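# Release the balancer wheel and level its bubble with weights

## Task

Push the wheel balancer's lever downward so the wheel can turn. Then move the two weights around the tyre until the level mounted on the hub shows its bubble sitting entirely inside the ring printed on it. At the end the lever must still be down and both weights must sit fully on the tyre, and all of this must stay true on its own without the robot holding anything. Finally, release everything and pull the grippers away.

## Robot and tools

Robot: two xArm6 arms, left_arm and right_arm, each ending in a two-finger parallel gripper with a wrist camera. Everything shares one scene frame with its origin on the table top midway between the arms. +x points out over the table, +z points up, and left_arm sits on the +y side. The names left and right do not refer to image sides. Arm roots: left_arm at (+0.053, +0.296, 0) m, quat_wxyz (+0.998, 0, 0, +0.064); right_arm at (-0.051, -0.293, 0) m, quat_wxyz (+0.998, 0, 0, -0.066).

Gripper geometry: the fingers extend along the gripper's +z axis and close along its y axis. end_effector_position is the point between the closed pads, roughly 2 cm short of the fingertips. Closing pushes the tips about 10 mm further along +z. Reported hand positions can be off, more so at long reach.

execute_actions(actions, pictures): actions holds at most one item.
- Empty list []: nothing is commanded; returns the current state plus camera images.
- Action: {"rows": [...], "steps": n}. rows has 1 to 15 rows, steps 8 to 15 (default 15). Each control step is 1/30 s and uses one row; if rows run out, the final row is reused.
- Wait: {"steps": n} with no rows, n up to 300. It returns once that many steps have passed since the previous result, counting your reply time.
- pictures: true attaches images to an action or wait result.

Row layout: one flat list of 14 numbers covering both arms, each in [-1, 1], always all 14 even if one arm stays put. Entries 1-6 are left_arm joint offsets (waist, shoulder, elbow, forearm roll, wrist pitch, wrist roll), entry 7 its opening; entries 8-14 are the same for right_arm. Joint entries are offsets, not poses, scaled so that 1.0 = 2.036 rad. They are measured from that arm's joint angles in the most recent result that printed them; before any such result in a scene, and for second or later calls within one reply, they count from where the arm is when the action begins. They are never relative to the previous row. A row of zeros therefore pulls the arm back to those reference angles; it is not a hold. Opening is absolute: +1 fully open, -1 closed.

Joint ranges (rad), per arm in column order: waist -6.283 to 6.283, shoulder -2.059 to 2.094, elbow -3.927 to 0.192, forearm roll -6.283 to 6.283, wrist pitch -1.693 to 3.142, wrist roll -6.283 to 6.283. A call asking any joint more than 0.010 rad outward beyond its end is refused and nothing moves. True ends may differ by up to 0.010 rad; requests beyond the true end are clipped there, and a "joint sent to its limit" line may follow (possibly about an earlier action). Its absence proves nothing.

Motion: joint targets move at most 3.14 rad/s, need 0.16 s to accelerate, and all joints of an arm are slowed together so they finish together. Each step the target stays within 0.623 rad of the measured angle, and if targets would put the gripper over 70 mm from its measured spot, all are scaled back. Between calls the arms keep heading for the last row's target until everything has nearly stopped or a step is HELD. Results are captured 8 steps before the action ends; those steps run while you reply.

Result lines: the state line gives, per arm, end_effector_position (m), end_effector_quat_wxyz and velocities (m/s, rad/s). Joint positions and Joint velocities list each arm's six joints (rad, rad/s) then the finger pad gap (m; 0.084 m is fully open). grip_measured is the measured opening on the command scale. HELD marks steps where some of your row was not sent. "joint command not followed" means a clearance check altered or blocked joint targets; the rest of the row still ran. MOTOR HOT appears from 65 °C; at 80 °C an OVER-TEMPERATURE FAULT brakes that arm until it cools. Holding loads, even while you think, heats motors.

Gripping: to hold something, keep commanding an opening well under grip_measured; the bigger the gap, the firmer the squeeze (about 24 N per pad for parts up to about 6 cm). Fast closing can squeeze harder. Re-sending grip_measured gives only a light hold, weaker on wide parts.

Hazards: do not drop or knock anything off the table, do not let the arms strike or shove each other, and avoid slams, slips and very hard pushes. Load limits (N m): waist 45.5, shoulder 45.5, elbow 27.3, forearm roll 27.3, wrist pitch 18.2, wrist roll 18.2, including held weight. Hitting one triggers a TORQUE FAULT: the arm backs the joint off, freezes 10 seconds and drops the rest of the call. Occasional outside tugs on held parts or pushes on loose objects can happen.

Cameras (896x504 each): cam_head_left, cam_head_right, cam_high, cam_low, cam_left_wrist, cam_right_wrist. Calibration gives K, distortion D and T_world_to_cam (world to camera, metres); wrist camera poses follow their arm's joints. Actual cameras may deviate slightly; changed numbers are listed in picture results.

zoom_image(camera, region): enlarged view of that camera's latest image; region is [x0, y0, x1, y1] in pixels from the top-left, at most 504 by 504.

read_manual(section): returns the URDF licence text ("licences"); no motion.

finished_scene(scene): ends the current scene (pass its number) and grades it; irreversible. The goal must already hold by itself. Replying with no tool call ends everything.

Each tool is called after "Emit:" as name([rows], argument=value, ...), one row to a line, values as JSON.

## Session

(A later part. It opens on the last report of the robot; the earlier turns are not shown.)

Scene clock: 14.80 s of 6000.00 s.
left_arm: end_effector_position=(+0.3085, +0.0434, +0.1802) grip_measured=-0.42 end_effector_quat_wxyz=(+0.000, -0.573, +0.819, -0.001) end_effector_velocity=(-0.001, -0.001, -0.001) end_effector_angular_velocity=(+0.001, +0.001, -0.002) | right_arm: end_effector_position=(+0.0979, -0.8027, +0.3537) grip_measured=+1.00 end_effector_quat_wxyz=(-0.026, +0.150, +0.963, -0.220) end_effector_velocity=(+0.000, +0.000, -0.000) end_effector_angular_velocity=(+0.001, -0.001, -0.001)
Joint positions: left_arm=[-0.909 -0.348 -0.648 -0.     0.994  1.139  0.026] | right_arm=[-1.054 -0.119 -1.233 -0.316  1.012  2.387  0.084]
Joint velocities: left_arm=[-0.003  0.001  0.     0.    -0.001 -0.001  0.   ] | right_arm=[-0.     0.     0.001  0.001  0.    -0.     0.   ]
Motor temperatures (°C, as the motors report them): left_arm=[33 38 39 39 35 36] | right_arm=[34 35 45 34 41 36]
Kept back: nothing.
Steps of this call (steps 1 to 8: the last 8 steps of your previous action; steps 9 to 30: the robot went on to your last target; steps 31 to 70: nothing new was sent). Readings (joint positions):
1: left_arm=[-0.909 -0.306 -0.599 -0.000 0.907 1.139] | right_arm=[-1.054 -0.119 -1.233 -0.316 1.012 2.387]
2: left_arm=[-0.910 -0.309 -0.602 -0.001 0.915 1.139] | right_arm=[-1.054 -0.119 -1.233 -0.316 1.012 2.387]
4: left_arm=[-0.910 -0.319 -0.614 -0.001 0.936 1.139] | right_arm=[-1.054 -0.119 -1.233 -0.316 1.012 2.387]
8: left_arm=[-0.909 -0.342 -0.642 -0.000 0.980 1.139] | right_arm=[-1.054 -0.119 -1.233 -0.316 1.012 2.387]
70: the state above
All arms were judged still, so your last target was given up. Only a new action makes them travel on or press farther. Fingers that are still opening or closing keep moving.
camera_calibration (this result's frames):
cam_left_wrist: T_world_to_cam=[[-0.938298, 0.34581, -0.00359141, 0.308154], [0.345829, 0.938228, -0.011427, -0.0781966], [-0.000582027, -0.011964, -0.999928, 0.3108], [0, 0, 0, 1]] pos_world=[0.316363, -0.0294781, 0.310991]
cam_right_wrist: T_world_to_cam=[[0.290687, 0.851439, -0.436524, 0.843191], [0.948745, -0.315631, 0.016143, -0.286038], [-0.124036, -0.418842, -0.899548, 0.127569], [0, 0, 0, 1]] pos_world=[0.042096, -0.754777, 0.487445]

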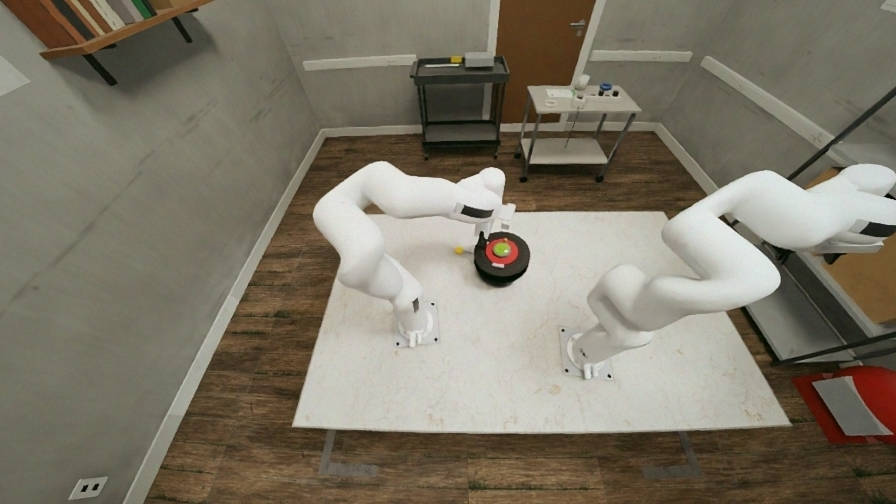

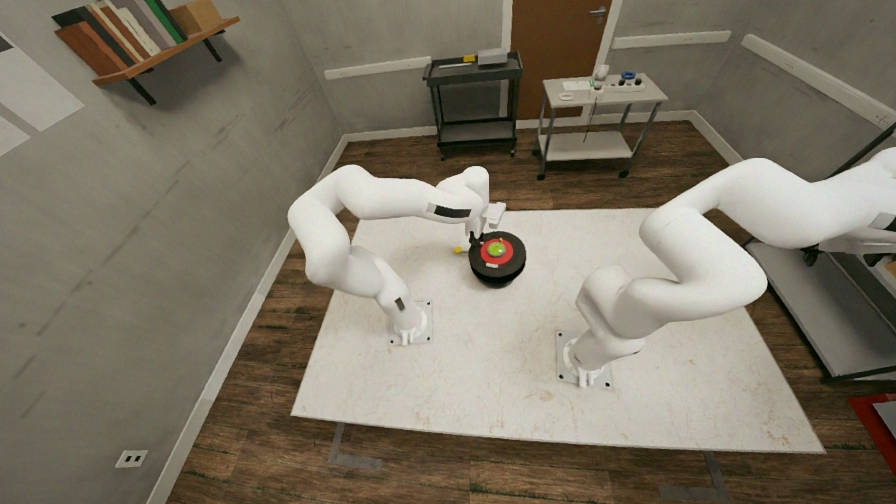

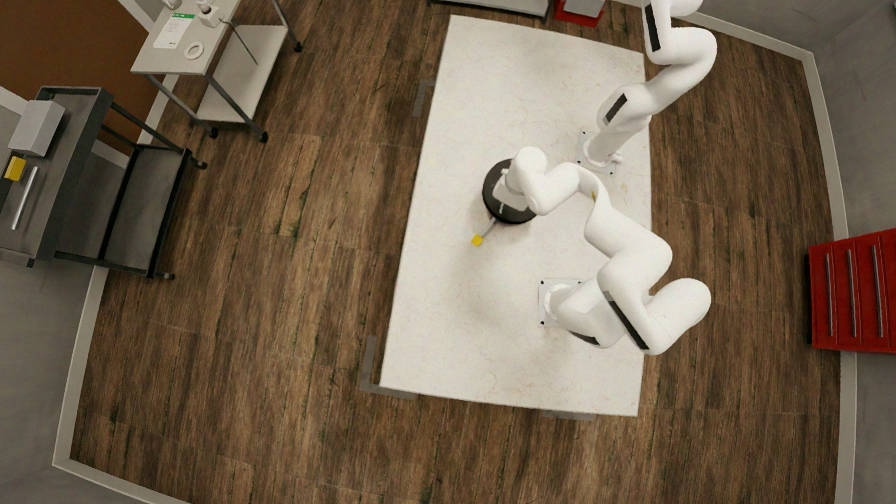

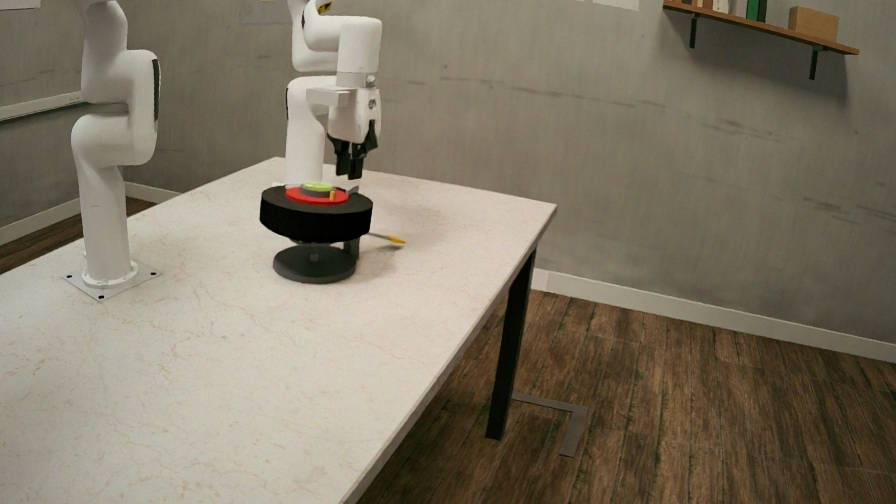

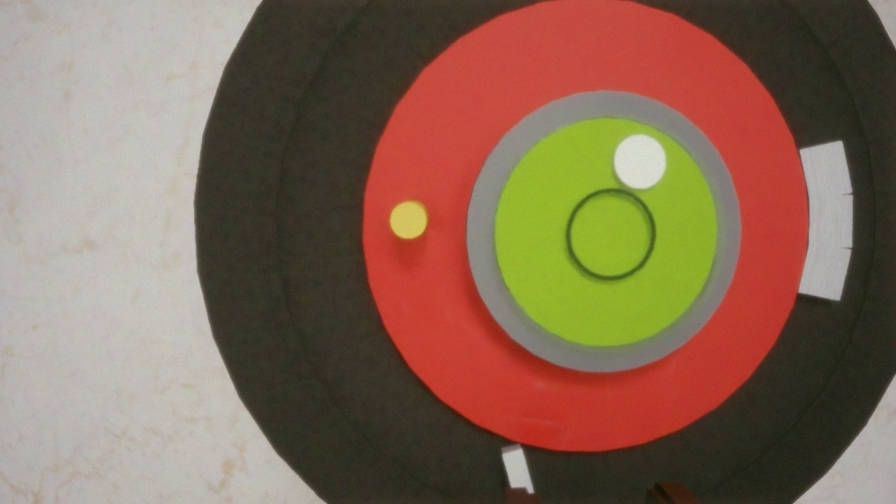

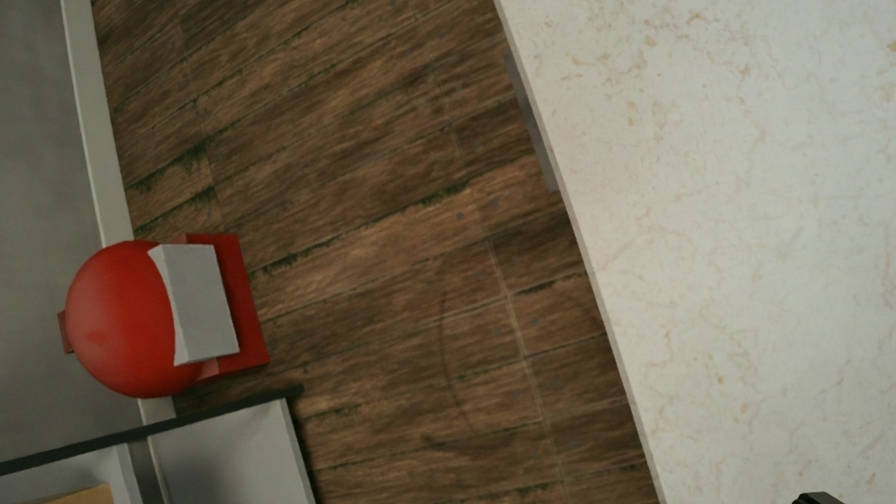

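Emit:
execute_actions([
  {"rows":[[0.0535,-0.040,0.004,0,0.037,0.0535,0.3,0,0,0,0,0,0,1]],"steps":10},
])

Emit:
execute_actions([
  {"steps":22},
], pictures=true)

Emit:
zoom_image(camera="cam_low", region=[250,150,410,260])

Scene clock: 15.47 s of 6000.00 s.
left_arm: end_effector_position=(+0.3088, +0.0448, +0.1806) grip_measured=-0.21 end_effector_quat_wxyz=(-0.000, -0.573, +0.820, -0.000) end_effector_velocity=(+0.020, +0.087, +0.027) end_effector_angular_velocity=(+0.045, +0.050, -0.059) | right_arm: end_effector_position=(+0.0979, -0.8027, +0.3537) grip_measured=+1.00 end_effector_quat_wxyz=(-0.026, +0.150, +0.963, -0.220) end_effector_velocity=(+0.001, -0.000, +0.002) end_effector_angular_velocity=(-0.003, -0.003, +0.000)
Joint positions: left_arm=[-0.906 -0.35  -0.648 -0.     0.998  1.144  0.035] | right_arm=[-1.054 -0.119 -1.233 -0.316  1.012  2.387  0.084]
Joint velocities: left_arm=[ 0.214 -0.155  0.036 -0.003  0.187  0.275  0.179] | right_arm=[ 0.    -0.001 -0.002  0.001 -0.001 -0.     0.   ]
Motor temperatures (°C, as the motors report them): left_arm=[33 38 39 39 35 36] | right_arm=[34 35 45 34 41 36]
Steps of this call (steps 1 to 18: nothing new was sent; steps 19 to 20: the first 2 steps of this action). Readings (joint positions):
19: left_arm=[-0.909 -0.348 -0.648 -0.000 0.995 1.139] | right_arm=[-1.054 -0.119 -1.233 -0.316 1.012 2.387]
20: the state above

Scene clock: 16.20 s of 6000.00 s.
left_arm: end_effector_position=(+0.3222, +0.0823, +0.1997) grip_measured=+0.29 end_effector_quat_wxyz=(-0.000, -0.573, +0.819, +0.000) end_effector_velocity=(+0.000, +0.000, +0.000) end_effector_angular_velocity=(-0.000, -0.000, -0.001) | right_arm: end_effector_position=(+0.0979, -0.8027, +0.3537) grip_measured=+1.00 end_effector_quat_wxyz=(-0.026, +0.150, +0.963, -0.220) end_effector_velocity=(+0.000, +0.000, +0.001) end_effector_angular_velocity=(-0.001, -0.000, -0.000)
Joint positions: left_arm=[-0.8   -0.429 -0.64  -0.     1.07   1.248  0.056] | right_arm=[-1.054 -0.119 -1.233 -0.316  1.012  2.387  0.084]
Joint velocities: left_arm=[ 0.    -0.001 -0.     0.     0.     0.001 -0.   ] | right_arm=[ 0.    -0.001 -0.002  0.     0.002 -0.     0.   ]
Motor temperatures (°C, as the motors report them): left_arm=[33 38 39 39 35 36] | right_arm=[34 35 45 34 41 36]
Kept back: nothing.
Steps of this call (steps 1 to 8: the last 8 steps of your previous action; steps 9 to 22: the robot went on to your last target). Readings (joint positions):
1: left_arm=[-0.892 -0.360 -0.646 -0.000 1.009 1.160] | right_arm=[-1.054 -0.119 -1.233 -0.316 1.012 2.387]
2: left_arm=[-0.867 -0.378 -0.643 -0.000 1.026 1.184] | right_arm=[-1.054 -0.119 -1.233 -0.316 1.012 2.387]
4: left_arm=[-0.822 -0.413 -0.642 -0.000 1.053 1.224] | right_arm=[-1.054 -0.119 -1.233 -0.316 1.012 2.387]
8: left_arm=[-0.802 -0.428 -0.641 -0.000 1.067 1.245] | right_arm=[-1.054 -0.119 -1.233 -0.316 1.012 2.387]
22: the state above
camera_calibration (this result's frames):
cam_left_wrist: T_world_to_cam=[[-0.938255, 0.34594, -0.00161266, 0.30723], [0.345938, 0.938198, -0.0106132, -0.119427], [-0.00215852, -0.0105157, -0.999942, 0.331171], [0, 0, 0, 1]] pos_world=[0.33029, 0.00924492, 0.33038]
cam_right_wrist: T_world_to_cam=[[0.290687, 0.851439, -0.436524, 0.843191], [0.948745, -0.315631, 0.0161429, -0.286038], [-0.124036, -0.418842, -0.899548, 0.127569], [0, 0, 0, 1]] pos_world=[0.042096, -0.754777, 0.487445]

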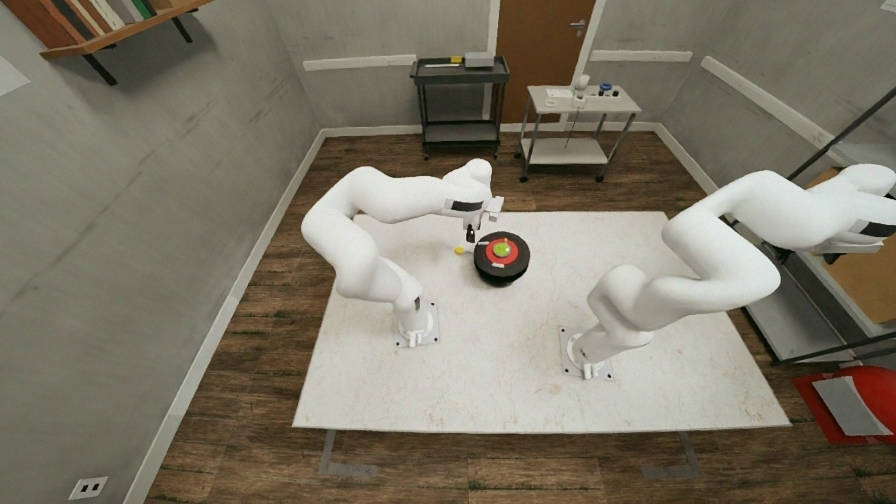

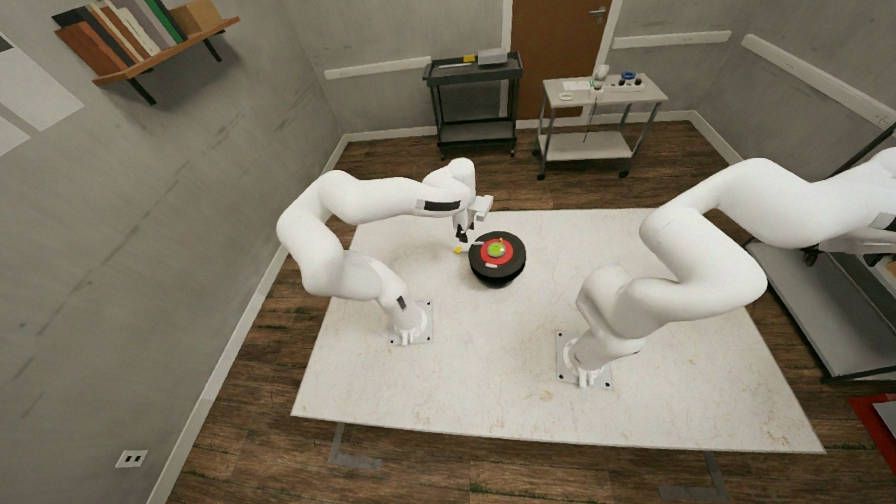

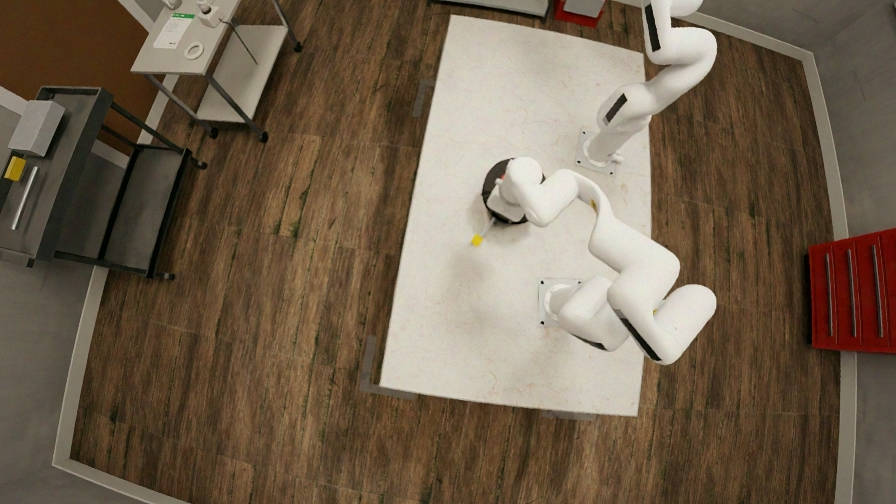

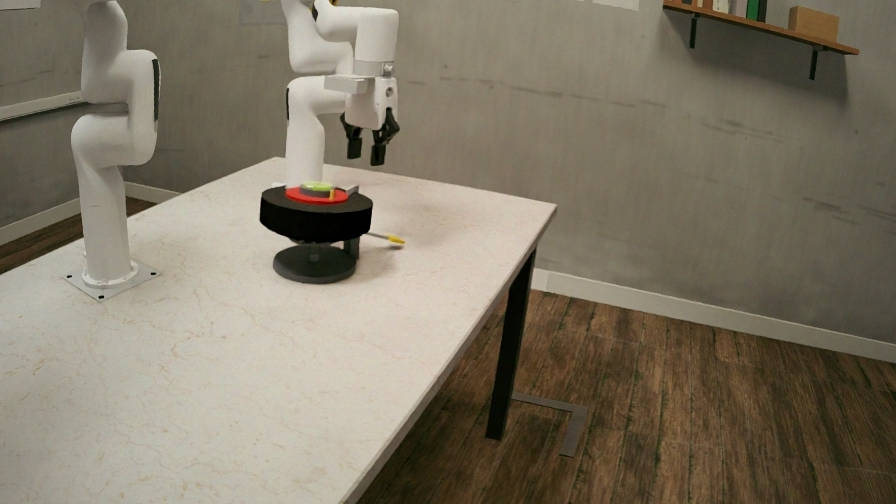

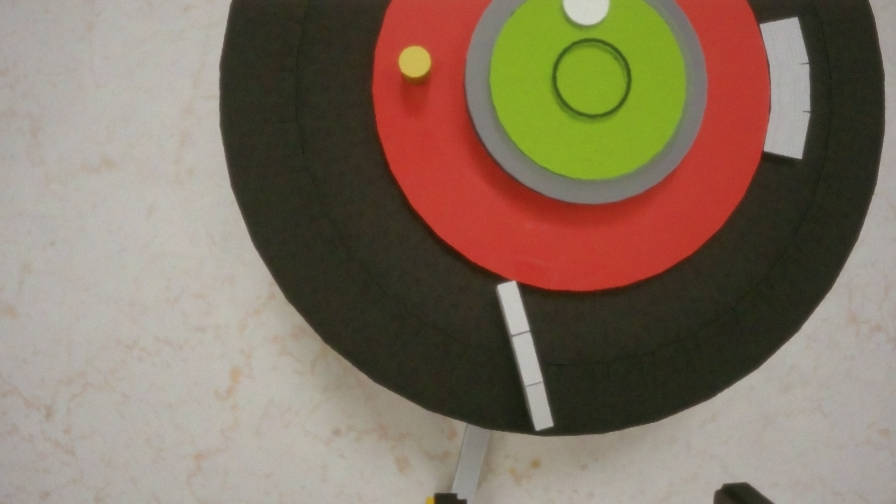

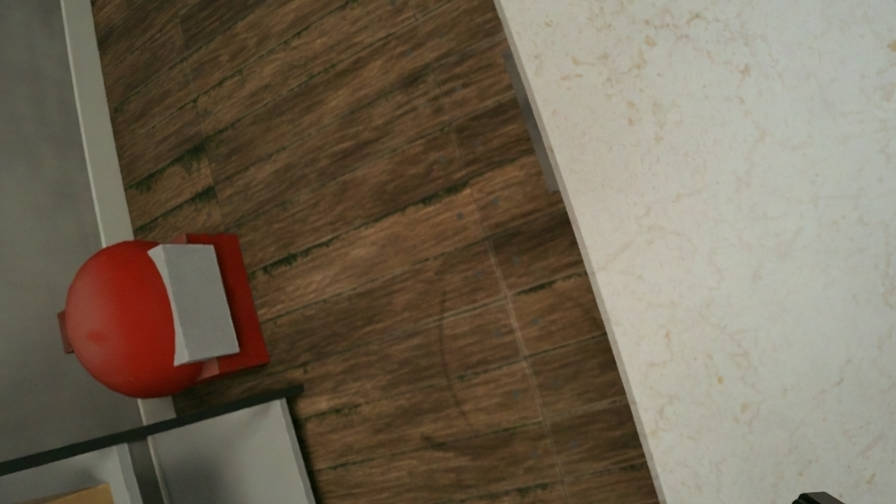

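Region (250, 150, 410, 260) of cam_low's 896x504 image, scaled by 3.150, with more detail than that image has; it fills the top 346 rows of this view, and the rest is white.

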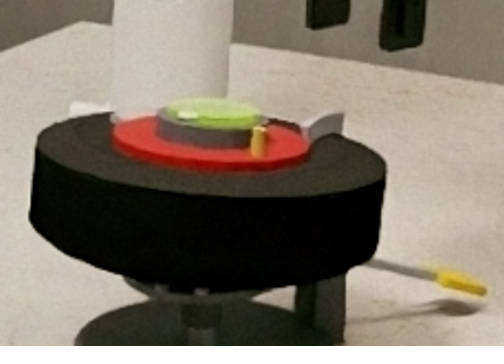

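Emit:
execute_actions([
  {"rows":[[-0.045,0.060,-0.022,0,-0.039,-0.157,-0.35,0,0,0,0,0,0,1]],"steps":10},
])

Emit:
execute_actions([
  {"steps":15},
])

Emit:
execute_actions([
  {"rows":[[0,0.002,0.002,0,-0.004,0,-0.35,0,0,0,0,0,0,1],[0,0.004,0.005,0,-0.009,0,-0.35,0,0,0,0,0,0,1],[0,0.006,0.007,0,-0.013,0,-0.35,0,0,0,0,0,0,1],[0,0.008,0.009,0,-0.017,0,-0.35,0,0,0,0,0,0,1],[0,0.010,0.012,0,-0.022,0,-0.35,0,0,0,0,0,0,1],[0,0.012,0.014,0,-0.026,0,-0.35,0,0,0,0,0,0,1],[0,0.014,0.016,0,-0.030,0,-0.35,0,0,0,0,0,0,1],[0,0.016,0.018,0,-0.034,0,-0.35,0,0,0,0,0,0,1],[0,0.018,0.020,0,-0.038,0,-0.35,0,0,0,0,0,0,1],[0,0.020,0.022,0,-0.042,0,-0.35,0,0,0,0,0,0,1],[0,0.021,0.0235,0,-0.0445,0,-0.35,0,0,0,0,0,0,1]]},
])

Emit:
execute_actions([
  {"steps":14},
])

Emit:
execute_actions([
  {"rows":[[0,0,0,0,0,0,-0.42,0,0,0,0,0,0,1],[0,0,0,0,0,0,-0.49,0,0,0,0,0,0,1],[0,0,0,0,0,0,-0.56,0,0,0,0,0,0,1],[0,0,0,0,0,0,-0.63,0,0,0,0,0,0,1],[0,0,0,0,0,0,-0.70,0,0,0,0,0,0,1],[0,0,0,0,0,0,-0.76,0,0,0,0,0,0,1],[0,0,0,0,0,0,-0.82,0,0,0,0,0,0,1],[0,0,0,0,0,0,-0.88,0,0,0,0,0,0,1],[0,0,0,0,0,0,-0.94,0,0,0,0,0,0,1],[0,0,0,0,0,0,-1,0,0,0,0,0,0,1]]},
])

Emit:
execute_actions([
  {"rows":[[0,-0.003,-0.003,0,0.006,0,-1,0,0,0,0,0,0,1],[0,-0.006,-0.006,0,0.012,0,-1,0,0,0,0,0,0,1],[0,-0.009,-0.01,0,0.019,0,-1,0,0,0,0,0,0,1],[0,-0.012,-0.014,0,0.026,0,-1,0,0,0,0,0,0,1],[0,-0.015,-0.018,0,0.033,0,-1,0,0,0,0,0,0,1],[0,-0.018,-0.021,0,0.039,0,-1,0,0,0,0,0,0,1],[0,-0.021,-0.0235,0,0.0445,0,-1,0,0,0,0,0,0,1]],"steps":10},
])

Emit:
execute_actions([
  {"steps":75},
], pictures=true)

Scene clock: 18.37 s of 6000.00 s.
left_arm: end_effector_position=(+0.3224, +0.0818, +0.1996) grip_measured=+0.08 end_effector_quat_wxyz=(-0.000, -0.575, +0.818, -0.000) end_effector_velocity=(+0.006, -0.032, -0.007) end_effector_angular_velocity=(-0.013, -0.018, +0.214) | right_arm: end_effector_position=(+0.0979, -0.8027, +0.3537) grip_measured=+1.00 end_effector_quat_wxyz=(-0.026, +0.150, +0.963, -0.220) end_effector_velocity=(-0.000, +0.000, -0.001) end_effector_angular_velocity=(+0.002, +0.001, -0.001)
Joint positions: left_arm=[-0.801 -0.428 -0.641 -0.     1.069  1.243  0.048] | right_arm=[-1.054 -0.119 -1.233 -0.316  1.012  2.387  0.084]
Joint velocities: left_arm=[-0.062  0.081 -0.038  0.001 -0.065 -0.277 -0.179] | right_arm=[-0.     0.001 -0.     0.     0.002 -0.     0.   ]
Motor temperatures (°C, as the motors report them): left_arm=[33 38 39 39 35 36] | right_arm=[34 35 46 34 41 36]
Steps of this call (steps 1 to 15: the robot went on to your last target; steps 16 to 63: nothing new was sent; steps 64 to 65: the first 2 steps of this action). Readings (joint positions):
64: left_arm=[-0.800 -0.429 -0.640 -0.000 1.070 1.248] | right_arm=[-1.054 -0.119 -1.233 -0.316 1.012 2.387]
65: the state above

Scene clock: 18.87 s of 6000.00 s.
left_arm: end_effector_position=(+0.3210, +0.0402, +0.1808) grip_measured=-0.37 end_effector_quat_wxyz=(-0.000, -0.663, +0.749, -0.001) end_effector_velocity=(-0.001, +0.000, -0.002) end_effector_angular_velocity=(+0.003, +0.004, +0.010) | right_arm: end_effector_position=(+0.0979, -0.8027, +0.3537) grip_measured=+1.00 end_effector_quat_wxyz=(-0.026, +0.150, +0.963, -0.220) end_effector_velocity=(+0.000, -0.000, +0.000) end_effector_angular_velocity=(-0.002, +0.000, +0.001)
Joint positions: left_arm=[-0.891 -0.308 -0.685 -0.     0.991  0.93   0.028] | right_arm=[-1.054 -0.119 -1.233 -0.316  1.012  2.387  0.084]
Joint velocities: left_arm=[-0.001  0.005  0.001  0.    -0.002 -0.011 -0.   ] | right_arm=[ 0.    -0.     0.    -0.001 -0.002 -0.     0.   ]
Motor temperatures (°C, as the motors report them): left_arm=[33 38 39 39 35 36] | right_arm=[34 35 46 34 41 36]
Kept back: nothing.
Steps of this call (steps 1 to 8: the last 8 steps of your previous action; steps 9 to 15: the robot went on to your last target). Readings (joint positions):
1: left_arm=[-0.805 -0.423 -0.643 -0.000 1.065 1.227] | right_arm=[-1.054 -0.119 -1.233 -0.316 1.012 2.387]
2: left_arm=[-0.814 -0.411 -0.648 -0.000 1.057 1.195] | right_arm=[-1.054 -0.119 -1.233 -0.316 1.012 2.387]
4: left_arm=[-0.845 -0.370 -0.663 -0.000 1.030 1.089] | right_arm=[-1.054 -0.119 -1.233 -0.316 1.012 2.387]
8: left_arm=[-0.887 -0.313 -0.680 -0.000 0.996 0.952] | right_arm=[-1.054 -0.119 -1.233 -0.316 1.012 2.387]
15: the state above

Scene clock: 19.10 s of 6000.00 s.
left_arm: end_effector_position=(+0.3212, +0.0402, +0.1704) grip_measured=-0.37 end_effector_quat_wxyz=(+0.000, -0.663, +0.749, -0.001) end_effector_velocity=(-0.005, +0.003, -0.083) end_effector_angular_velocity=(+0.014, +0.014, -0.003) | right_arm: end_effector_position=(+0.0979, -0.8027, +0.3537) grip_measured=+1.00 end_effector_quat_wxyz=(-0.026, +0.150, +0.963, -0.220) end_effector_velocity=(+0.000, -0.000, +0.000) end_effector_angular_velocity=(-0.002, -0.000, +0.001)
Joint positions: left_arm=[-0.891 -0.293 -0.667 -0.     0.957  0.93   0.028] | right_arm=[-1.054 -0.119 -1.233 -0.316  1.012  2.387  0.084]
Joint velocities: left_arm=[-0.002  0.119  0.144  0.    -0.244  0.    -0.   ] | right_arm=[ 0.     0.    -0.    -0.001 -0.002  0.     0.   ]
Motor temperatures (°C, as the motors report them): left_arm=[33 38 39 39 35 36] | right_arm=[34 35 46 34 41 36]
Steps of this call (steps 1 to 7: the first 7 steps of this action). Readings (joint positions):
1: left_arm=[-0.892 -0.308 -0.685 -0.000 0.990 0.929] | right_arm=[-1.054 -0.119 -1.233 -0.316 1.012 2.387]
2: left_arm=[-0.891 -0.307 -0.684 -0.000 0.989 0.929] | right_arm=[-1.054 -0.119 -1.233 -0.316 1.012 2.387]
4: left_arm=[-0.891 -0.304 -0.680 -0.000 0.979 0.930] | right_arm=[-1.054 -0.119 -1.233 -0.316 1.012 2.387]
7: the state above

Scene clock: 19.57 s of 6000.00 s.
left_arm: end_effector_position=(+0.3218, +0.0397, +0.1541) grip_measured=-0.37 end_effector_quat_wxyz=(+0.000, -0.663, +0.749, -0.003) end_effector_velocity=(+0.000, +0.000, -0.001) end_effector_angular_velocity=(-0.002, -0.001, +0.002) | right_arm: end_effector_position=(+0.0979, -0.8027, +0.3537) grip_measured=+1.00 end_effector_quat_wxyz=(-0.026, +0.150, +0.963, -0.220) end_effector_velocity=(+0.000, +0.000, +0.001) end_effector_angular_velocity=(-0.001, -0.001, -0.001)
Joint positions: left_arm=[-0.891 -0.266 -0.639 -0.     0.9    0.93   0.028] | right_arm=[-1.054 -0.119 -1.233 -0.316  1.012  2.387  0.084]
Joint velocities: left_arm=[ 0.    -0.001  0.003 -0.    -0.004 -0.001 -0.   ] | right_arm=[-0.    -0.001 -0.001  0.001  0.001 -0.    -0.   ]
Motor temperatures (°C, as the motors report them): left_arm=[33 38 39 39 35 36] | right_arm=[34 35 46 34 41 36]
Kept back: nothing.
Steps of this call (steps 1 to 8: the last 8 steps of your previous action; steps 9 to 14: the robot went on to your last target). Readings (joint positions):
1: left_arm=[-0.891 -0.289 -0.662 -0.000 0.949 0.930] | right_arm=[-1.054 -0.119 -1.233 -0.316 1.012 2.387]
2: left_arm=[-0.891 -0.285 -0.658 -0.000 0.941 0.930] | right_arm=[-1.054 -0.119 -1.233 -0.316 1.012 2.387]
4: left_arm=[-0.891 -0.276 -0.649 -0.000 0.924 0.930] | right_arm=[-1.054 -0.119 -1.233 -0.316 1.012 2.387]
8: left_arm=[-0.891 -0.267 -0.639 -0.000 0.904 0.930] | right_arm=[-1.054 -0.119 -1.233 -0.316 1.012 2.387]
14: the state above

Scene clock: 19.80 s of 6000.00 s.
left_arm: end_effector_position=(+0.3209, +0.0405, +0.1527) grip_measured=-0.76 end_effector_quat_wxyz=(+0.000, -0.663, +0.749, -0.001) end_effector_velocity=(-0.005, +0.007, -0.010) end_effector_angular_velocity=(+0.021, +0.020, +0.002) | right_arm: end_effector_position=(+0.0979, -0.8027, +0.3537) grip_measured=+1.00 end_effector_quat_wxyz=(-0.026, +0.150, +0.963, -0.220) end_effector_velocity=(-0.001, +0.001, -0.001) end_effector_angular_velocity=(+0.003, +0.003, -0.001)
Joint positions: left_arm=[-0.891 -0.265 -0.637 -0.     0.9    0.93   0.01 ] | right_arm=[-1.054 -0.119 -1.233 -0.316  1.012  2.387  0.084]
Joint velocities: left_arm=[ 0.003  0.01   0.015  0.002  0.004 -0.    -0.083] | right_arm=[ 0.    -0.     0.002 -0.001  0.003  0.    -0.   ]
Motor temperatures (°C, as the motors report them): left_arm=[33 38 39 39 35 36] | right_arm=[34 35 46 34 41 36]
Steps of this call (steps 1 to 7: the first 7 steps of this action). Readings (joint positions):
1: left_arm=[-0.891 -0.266 -0.639 -0.000 0.900 0.930] | right_arm=[-1.054 -0.119 -1.233 -0.316 1.012 2.387]
2: left_arm=[-0.891 -0.267 -0.639 -0.000 0.900 0.930] | right_arm=[-1.054 -0.119 -1.233 -0.316 1.012 2.387]
4: left_arm=[-0.892 -0.267 -0.639 -0.001 0.900 0.930] | right_arm=[-1.054 -0.119 -1.233 -0.316 1.012 2.387]
7: the state above

Scene clock: 20.13 s of 6000.00 s.
left_arm: end_effector_position=(+0.3215, +0.0400, +0.1542) grip_measured=-0.89 end_effector_quat_wxyz=(+0.000, -0.663, +0.749, -0.002) end_effector_velocity=(-0.007, +0.007, +0.021) end_effector_angular_velocity=(+0.024, +0.025, +0.001) | right_arm: end_effector_position=(+0.0979, -0.8027, +0.3537) grip_measured=+1.00 end_effector_quat_wxyz=(-0.026, +0.150, +0.963, -0.220) end_effector_velocity=(-0.001, +0.000, -0.000) end_effector_angular_velocity=(+0.001, +0.001, -0.001)
Joint positions: left_arm=[-0.891 -0.267 -0.639 -0.     0.903  0.93   0.005] | right_arm=[-1.054 -0.119 -1.233 -0.316  1.012  2.387  0.084]
Joint velocities: left_arm=[ 0.001 -0.043 -0.034  0.     0.112  0.     0.   ] | right_arm=[-0.001 -0.001  0.002 -0.    -0.     0.     0.   ]
Motor temperatures (°C, as the motors report them): left_arm=[33 38 39 39 35 36] | right_arm=[34 35 46 34 41 36]
Steps of this call (steps 1 to 8: the last 8 steps of your previous action; steps 9 to 10: the first 2 steps of this action, its rows measured from where the robot was after step 8). Readings (joint positions):
8: left_arm=[-0.891 -0.266 -0.639 -0.000 0.900 0.930] | right_arm=[-1.054 -0.119 -1.233 -0.316 1.012 2.387]
9: left_arm=[-0.891 -0.266 -0.639 -0.000 0.900 0.930] | right_arm=[-1.054 -0.119 -1.233 -0.316 1.012 2.387]
10: the state above

Scene clock: 22.63 s of 6000.00 s.
left_arm: end_effector_position=(+0.3216, +0.0399, +0.1818) grip_measured=-0.89 end_effector_quat_wxyz=(+0.000, -0.663, +0.749, -0.002) end_effector_velocity=(+0.000, +0.000, +0.000) end_effector_angular_velocity=(-0.000, -0.000, +0.000) | right_arm: end_effector_position=(+0.0979, -0.8027, +0.3537) grip_measured=+1.00 end_effector_quat_wxyz=(-0.026, +0.150, +0.963, -0.220) end_effector_velocity=(-0.000, -0.000, +0.000) end_effector_angular_velocity=(-0.002, +0.001, -0.000)
Joint positions: left_arm=[-0.891 -0.309 -0.686 -0.     0.991  0.93   0.005] | right_arm=[-1.054 -0.119 -1.233 -0.316  1.012  2.387  0.084]
Joint velocities: left_arm=[ 0.001 -0.    -0.    -0.    -0.     0.     0.   ] | right_arm=[-0.001 -0.    -0.    -0.001 -0.001  0.     0.   ]
Motor temperatures (°C, as the motors report them): left_arm=[33 38 39 39 35 36] | right_arm=[34 35 46 34 41 36]
Kept back: nothing.
Steps of this call (steps 1 to 8: the last 8 steps of your previous action; steps 9 to 30: the robot went on to your last target; steps 31 to 75: nothing new was sent). Readings (joint positions):
1: left_arm=[-0.891 -0.269 -0.641 -0.000 0.908 0.930] | right_arm=[-1.054 -0.119 -1.233 -0.316 1.012 2.387]
2: left_arm=[-0.891 -0.273 -0.645 -0.000 0.916 0.930] | right_arm=[-1.054 -0.119 -1.233 -0.316 1.012 2.387]
4: left_arm=[-0.891 -0.283 -0.657 -0.000 0.937 0.930] | right_arm=[-1.054 -0.119 -1.233 -0.316 1.012 2.387]
8: left_arm=[-0.891 -0.304 -0.683 -0.000 0.979 0.930] | right_arm=[-1.054 -0.119 -1.233 -0.316 1.012 2.387]
75: the state above
All arms were judged still, so your last target was given up. Only a new action makes them travel on or press farther. Fingers that are still opening or closing keep moving.
camera_calibration (this result's frames):
cam_left_wrist: T_world_to_cam=[[-0.992115, 0.125192, -0.00586448, 0.348179], [0.12526, 0.992034, -0.0133377, -0.0102692], [0.004148, -0.0139671, -0.999894, 0.310923], [0, 0, 0, 1]] pos_world=[0.34543, -0.029059, 0.312795]
cam_right_wrist: T_world_to_cam=[[0.290687, 0.851439, -0.436524, 0.843191], [0.948745, -0.315632, 0.0161428, -0.286038], [-0.124036, -0.418842, -0.899548, 0.127569], [0, 0, 0, 1]] pos_world=[0.042096, -0.754777, 0.487445]

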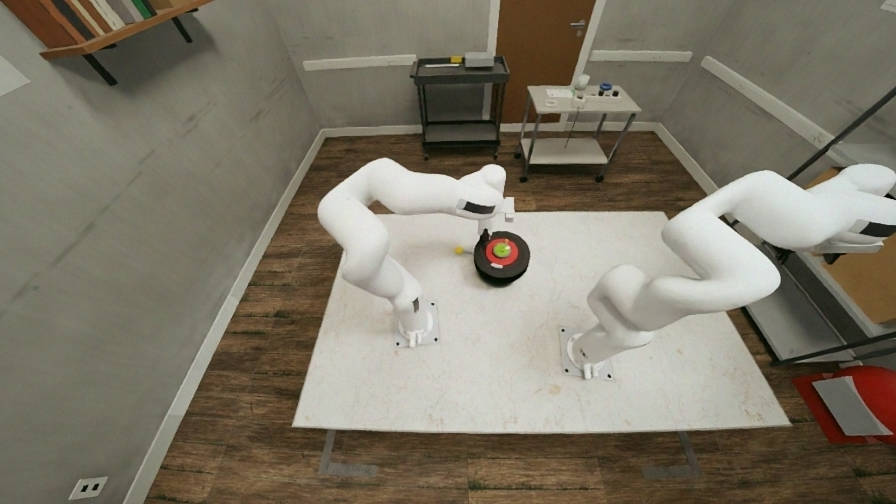

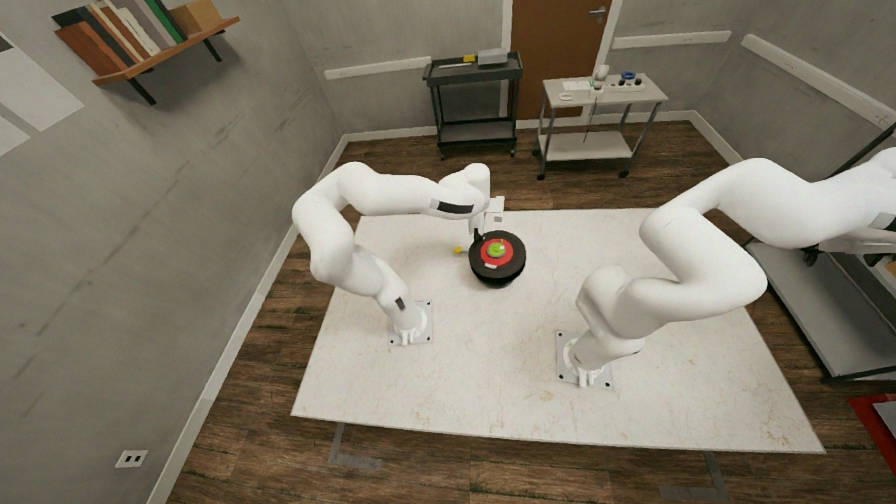

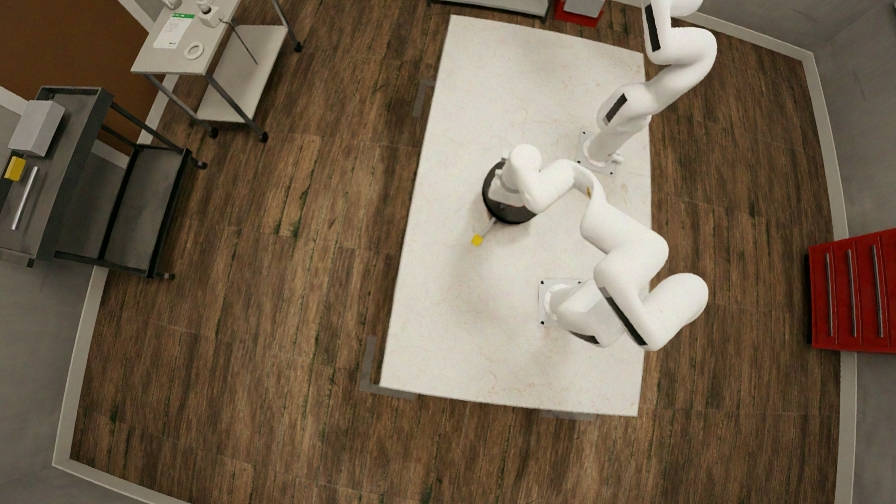

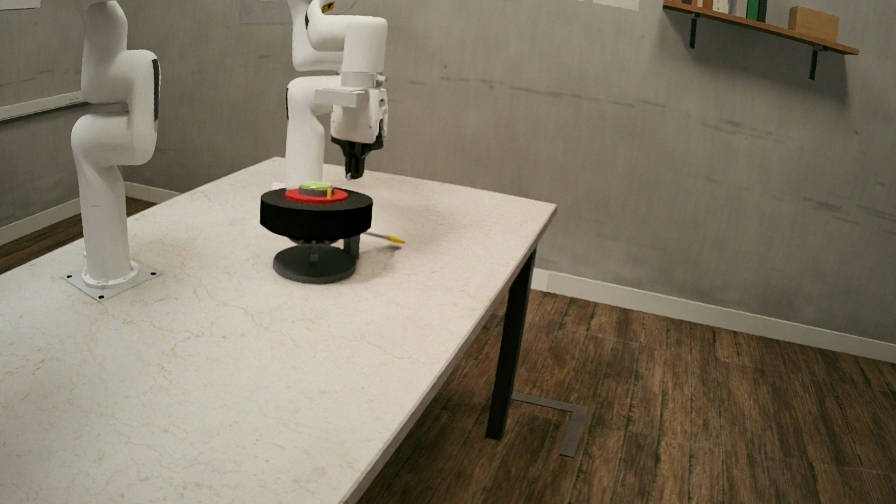

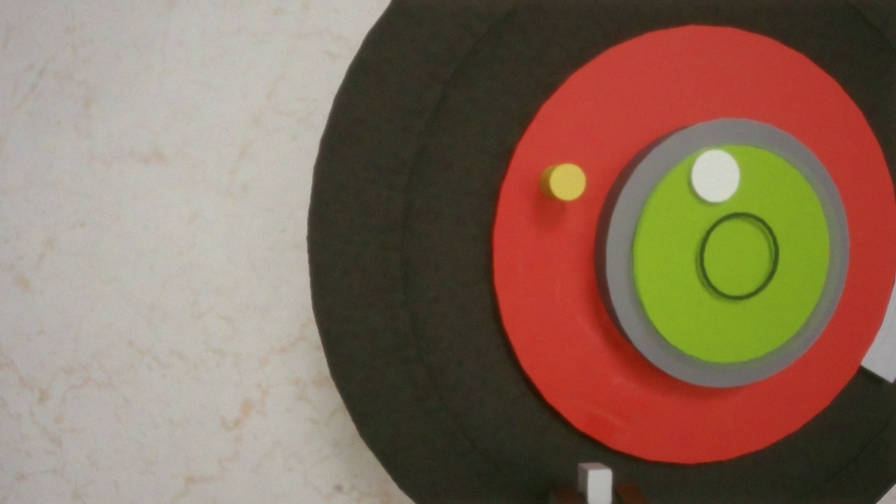

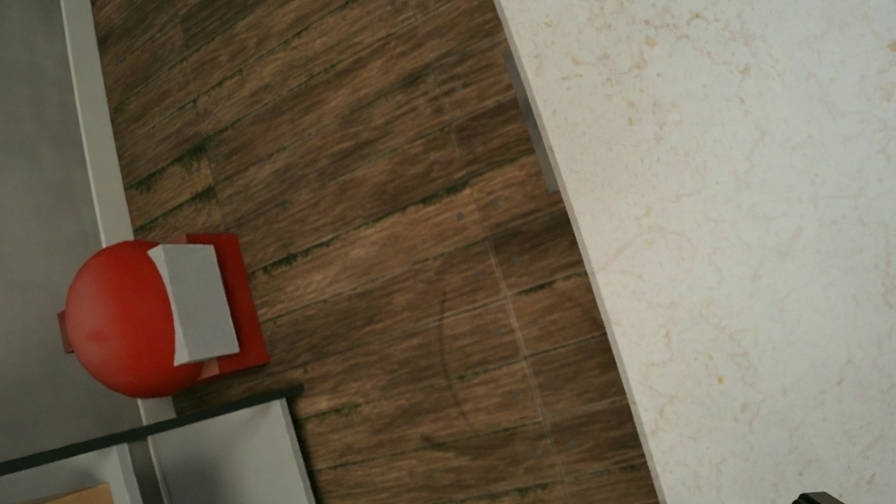

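Emit:
execute_actions([
  {"rows":[[0,-0.012,-0.014,0,0.026,-0.1,-1,0,0,0,0,0,0,1],[0,-0.012,-0.014,0,0.026,-0.1,-1,0,0,0,0,0,0,1],[0,-0.012,-0.014,0,0.026,-0.1,-1,0,0,0,0,0,0,1],[0,-0.012,-0.014,0,0.026,-0.1,-1,0,0,0,0,0,0,1],[0,-0.012,-0.014,0,0.026,-0.1,-1,0,0,0,0,0,0,1],[0,-0.012,-0.014,0,0.026,-0.1,-1,0,0,0,0,0,0,1],[-0.170,0.107,-0.134,0,0.029,-0.796,-1,0,0,0,0,0,0,1]]},
])

Emit:
execute_actions([
  {"steps":35},
], pictures=true)

Scene clock: 26.00 s of 6000.00 s.
left_arm: end_effector_position=(+0.3214, +0.0400, +0.1956) grip_measured=-0.89 end_effector_quat_wxyz=(-0.000, -0.721, +0.693, -0.003) end_effector_velocity=(+0.013, -0.017, +0.086) end_effector_angular_velocity=(-0.065, -0.061, +0.709) | right_arm: end_effector_position=(+0.0979, -0.8027, +0.3537) grip_measured=+1.00 end_effector_quat_wxyz=(-0.026, +0.150, +0.963, -0.220) end_effector_velocity=(+0.000, -0.000, +0.001) end_effector_angular_velocity=(-0.001, -0.002, -0.000)
Joint positions: left_arm=[-0.891 -0.329 -0.71  -0.     1.032  0.769  0.005] | right_arm=[-1.054 -0.119 -1.233 -0.316  1.012  2.387  0.084]
Joint velocities: left_arm=[-0.011 -0.097 -0.152  0.     0.16  -0.72  -0.   ] | right_arm=[-0.     0.    -0.002  0.001  0.     0.    -0.   ]
Motor temperatures (°C, as the motors report them): left_arm=[33 38 40 39 35 36] | right_arm=[34 35 47 34 41 36]
Steps of this call (steps 1 to 90: nothing new was sent; then 0.13 s passed at rest; steps 91 to 97: the first 7 steps of this action). Readings (joint positions):
91: left_arm=[-0.891 -0.309 -0.686 -0.000 0.991 0.929] | right_arm=[-1.054 -0.119 -1.233 -0.316 1.012 2.387]
92: left_arm=[-0.891 -0.309 -0.687 -0.000 0.992 0.925] | right_arm=[-1.054 -0.119 -1.233 -0.316 1.012 2.387]
94: left_arm=[-0.891 -0.314 -0.692 -0.000 1.005 0.877] | right_arm=[-1.054 -0.119 -1.233 -0.316 1.012 2.387]
97: the state above

Scene clock: 27.17 s of 6000.00 s.
left_arm: end_effector_position=(+0.2491, -0.0968, +0.2006) grip_measured=-0.89 end_effector_quat_wxyz=(+0.000, +0.978, -0.208, +0.000) end_effector_velocity=(-0.000, -0.000, +0.001) end_effector_angular_velocity=(-0.001, -0.001, +0.001) | right_arm: end_effector_position=(+0.0979, -0.8027, +0.3537) grip_measured=+1.00 end_effector_quat_wxyz=(-0.026, +0.150, +0.963, -0.220) end_effector_velocity=(-0.001, +0.000, -0.001) end_effector_angular_velocity=(+0.001, +0.002, -0.001)
Joint positions: left_arm=[-1.237 -0.091 -0.959 -0.     1.05  -0.691  0.005] | right_arm=[-1.054 -0.119 -1.233 -0.316  1.012  2.387  0.084]
Joint velocities: left_arm=[-0.001 -0.001 -0.     0.     0.    -0.002 -0.   ] | right_arm=[-0.001  0.     0.001 -0.001  0.     0.    -0.   ]
Motor temperatures (°C, as the motors report them): left_arm=[33 38 40 39 35 36] | right_arm=[34 35 47 34 41 36]
Kept back: nothing.
Steps of this call (steps 1 to 8: the last 8 steps of your previous action; steps 9 to 35: the robot went on to your last target). Readings (joint positions):
1: left_arm=[-0.894 -0.329 -0.716 -0.000 1.036 0.746] | right_arm=[-1.054 -0.119 -1.233 -0.316 1.012 2.387]
2: left_arm=[-0.904 -0.323 -0.725 0.000 1.038 0.717] | right_arm=[-1.054 -0.119 -1.233 -0.316 1.012 2.387]
4: left_arm=[-0.956 -0.285 -0.761 0.000 1.040 0.623] | right_arm=[-1.054 -0.119 -1.233 -0.316 1.012 2.387]
8: left_arm=[-1.073 -0.204 -0.843 -0.000 1.043 0.374] | right_arm=[-1.054 -0.119 -1.233 -0.316 1.012 2.387]
35: the state above
camera_calibration (this result's frames):
cam_left_wrist: T_world_to_cam=[[-0.409668, -0.912233, -0.00192012, 0.047172], [-0.912171, 0.409663, -0.010924, 0.336186], [0.0107518, -0.00272373, -0.999938, 0.327644], [0, 0, 0, 1]] pos_world=[0.322461, -0.0937988, 0.331387]
cam_right_wrist: T_world_to_cam=[[0.290687, 0.851439, -0.436524, 0.843191], [0.948744, -0.315632, 0.0161428, -0.286038], [-0.124036, -0.418842, -0.899548, 0.127569], [0, 0, 0, 1]] pos_world=[0.042096, -0.754777, 0.487445]

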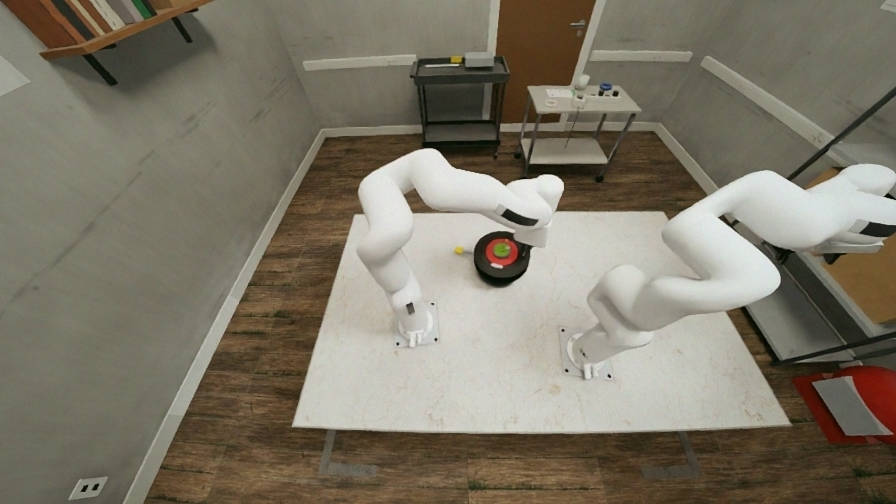

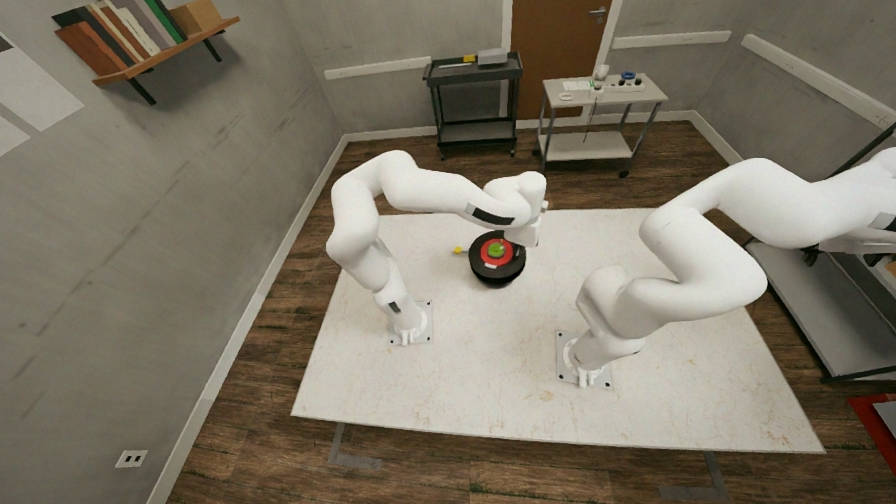

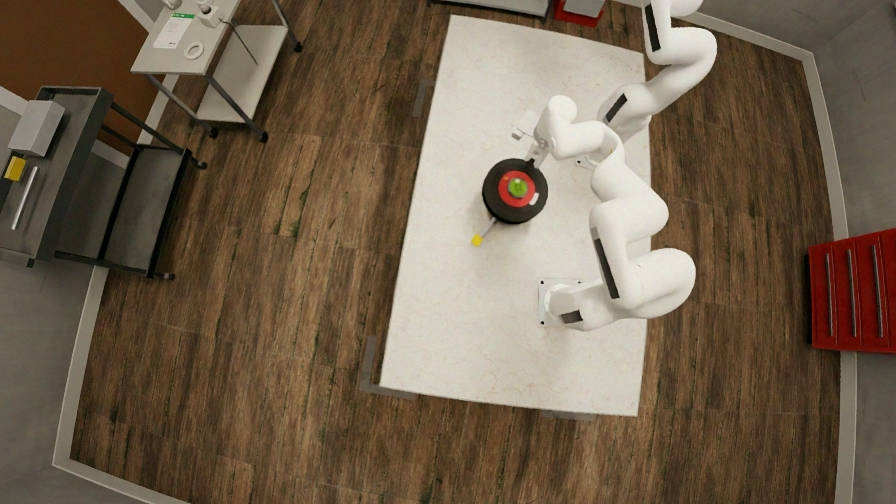

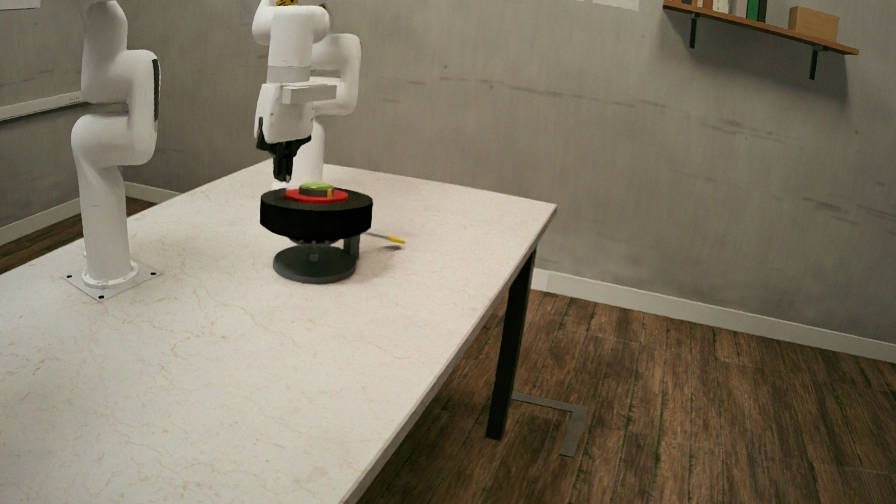

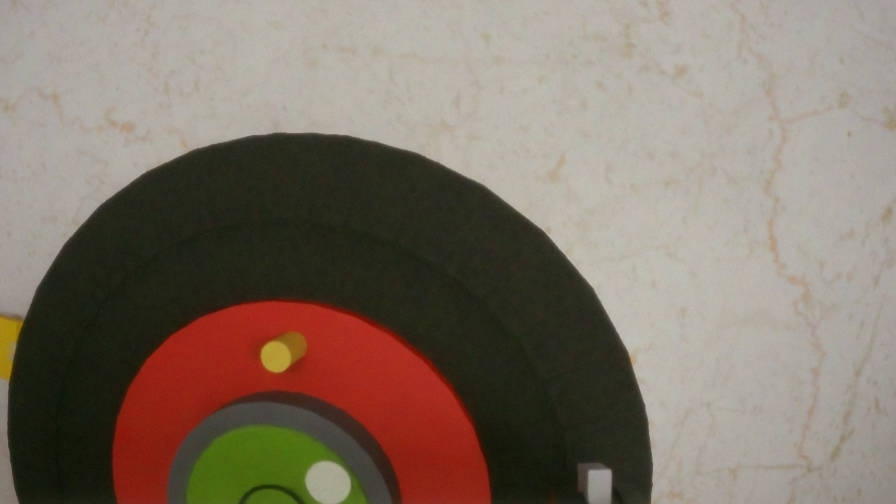

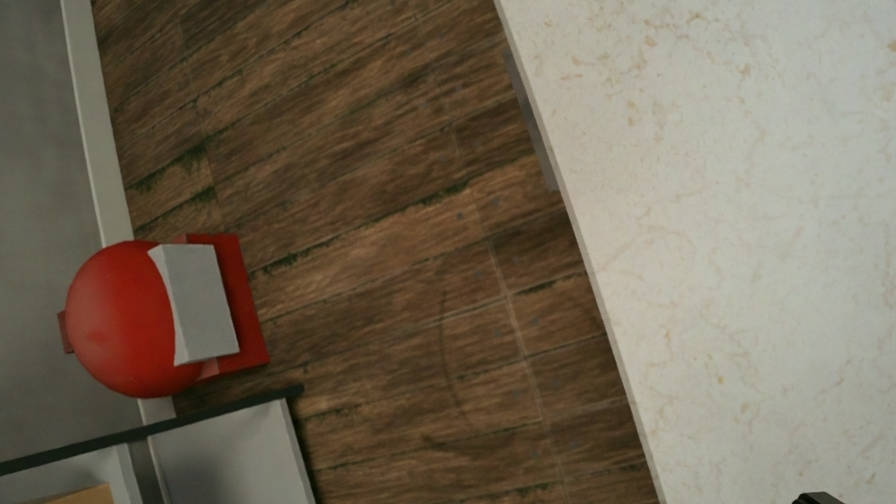

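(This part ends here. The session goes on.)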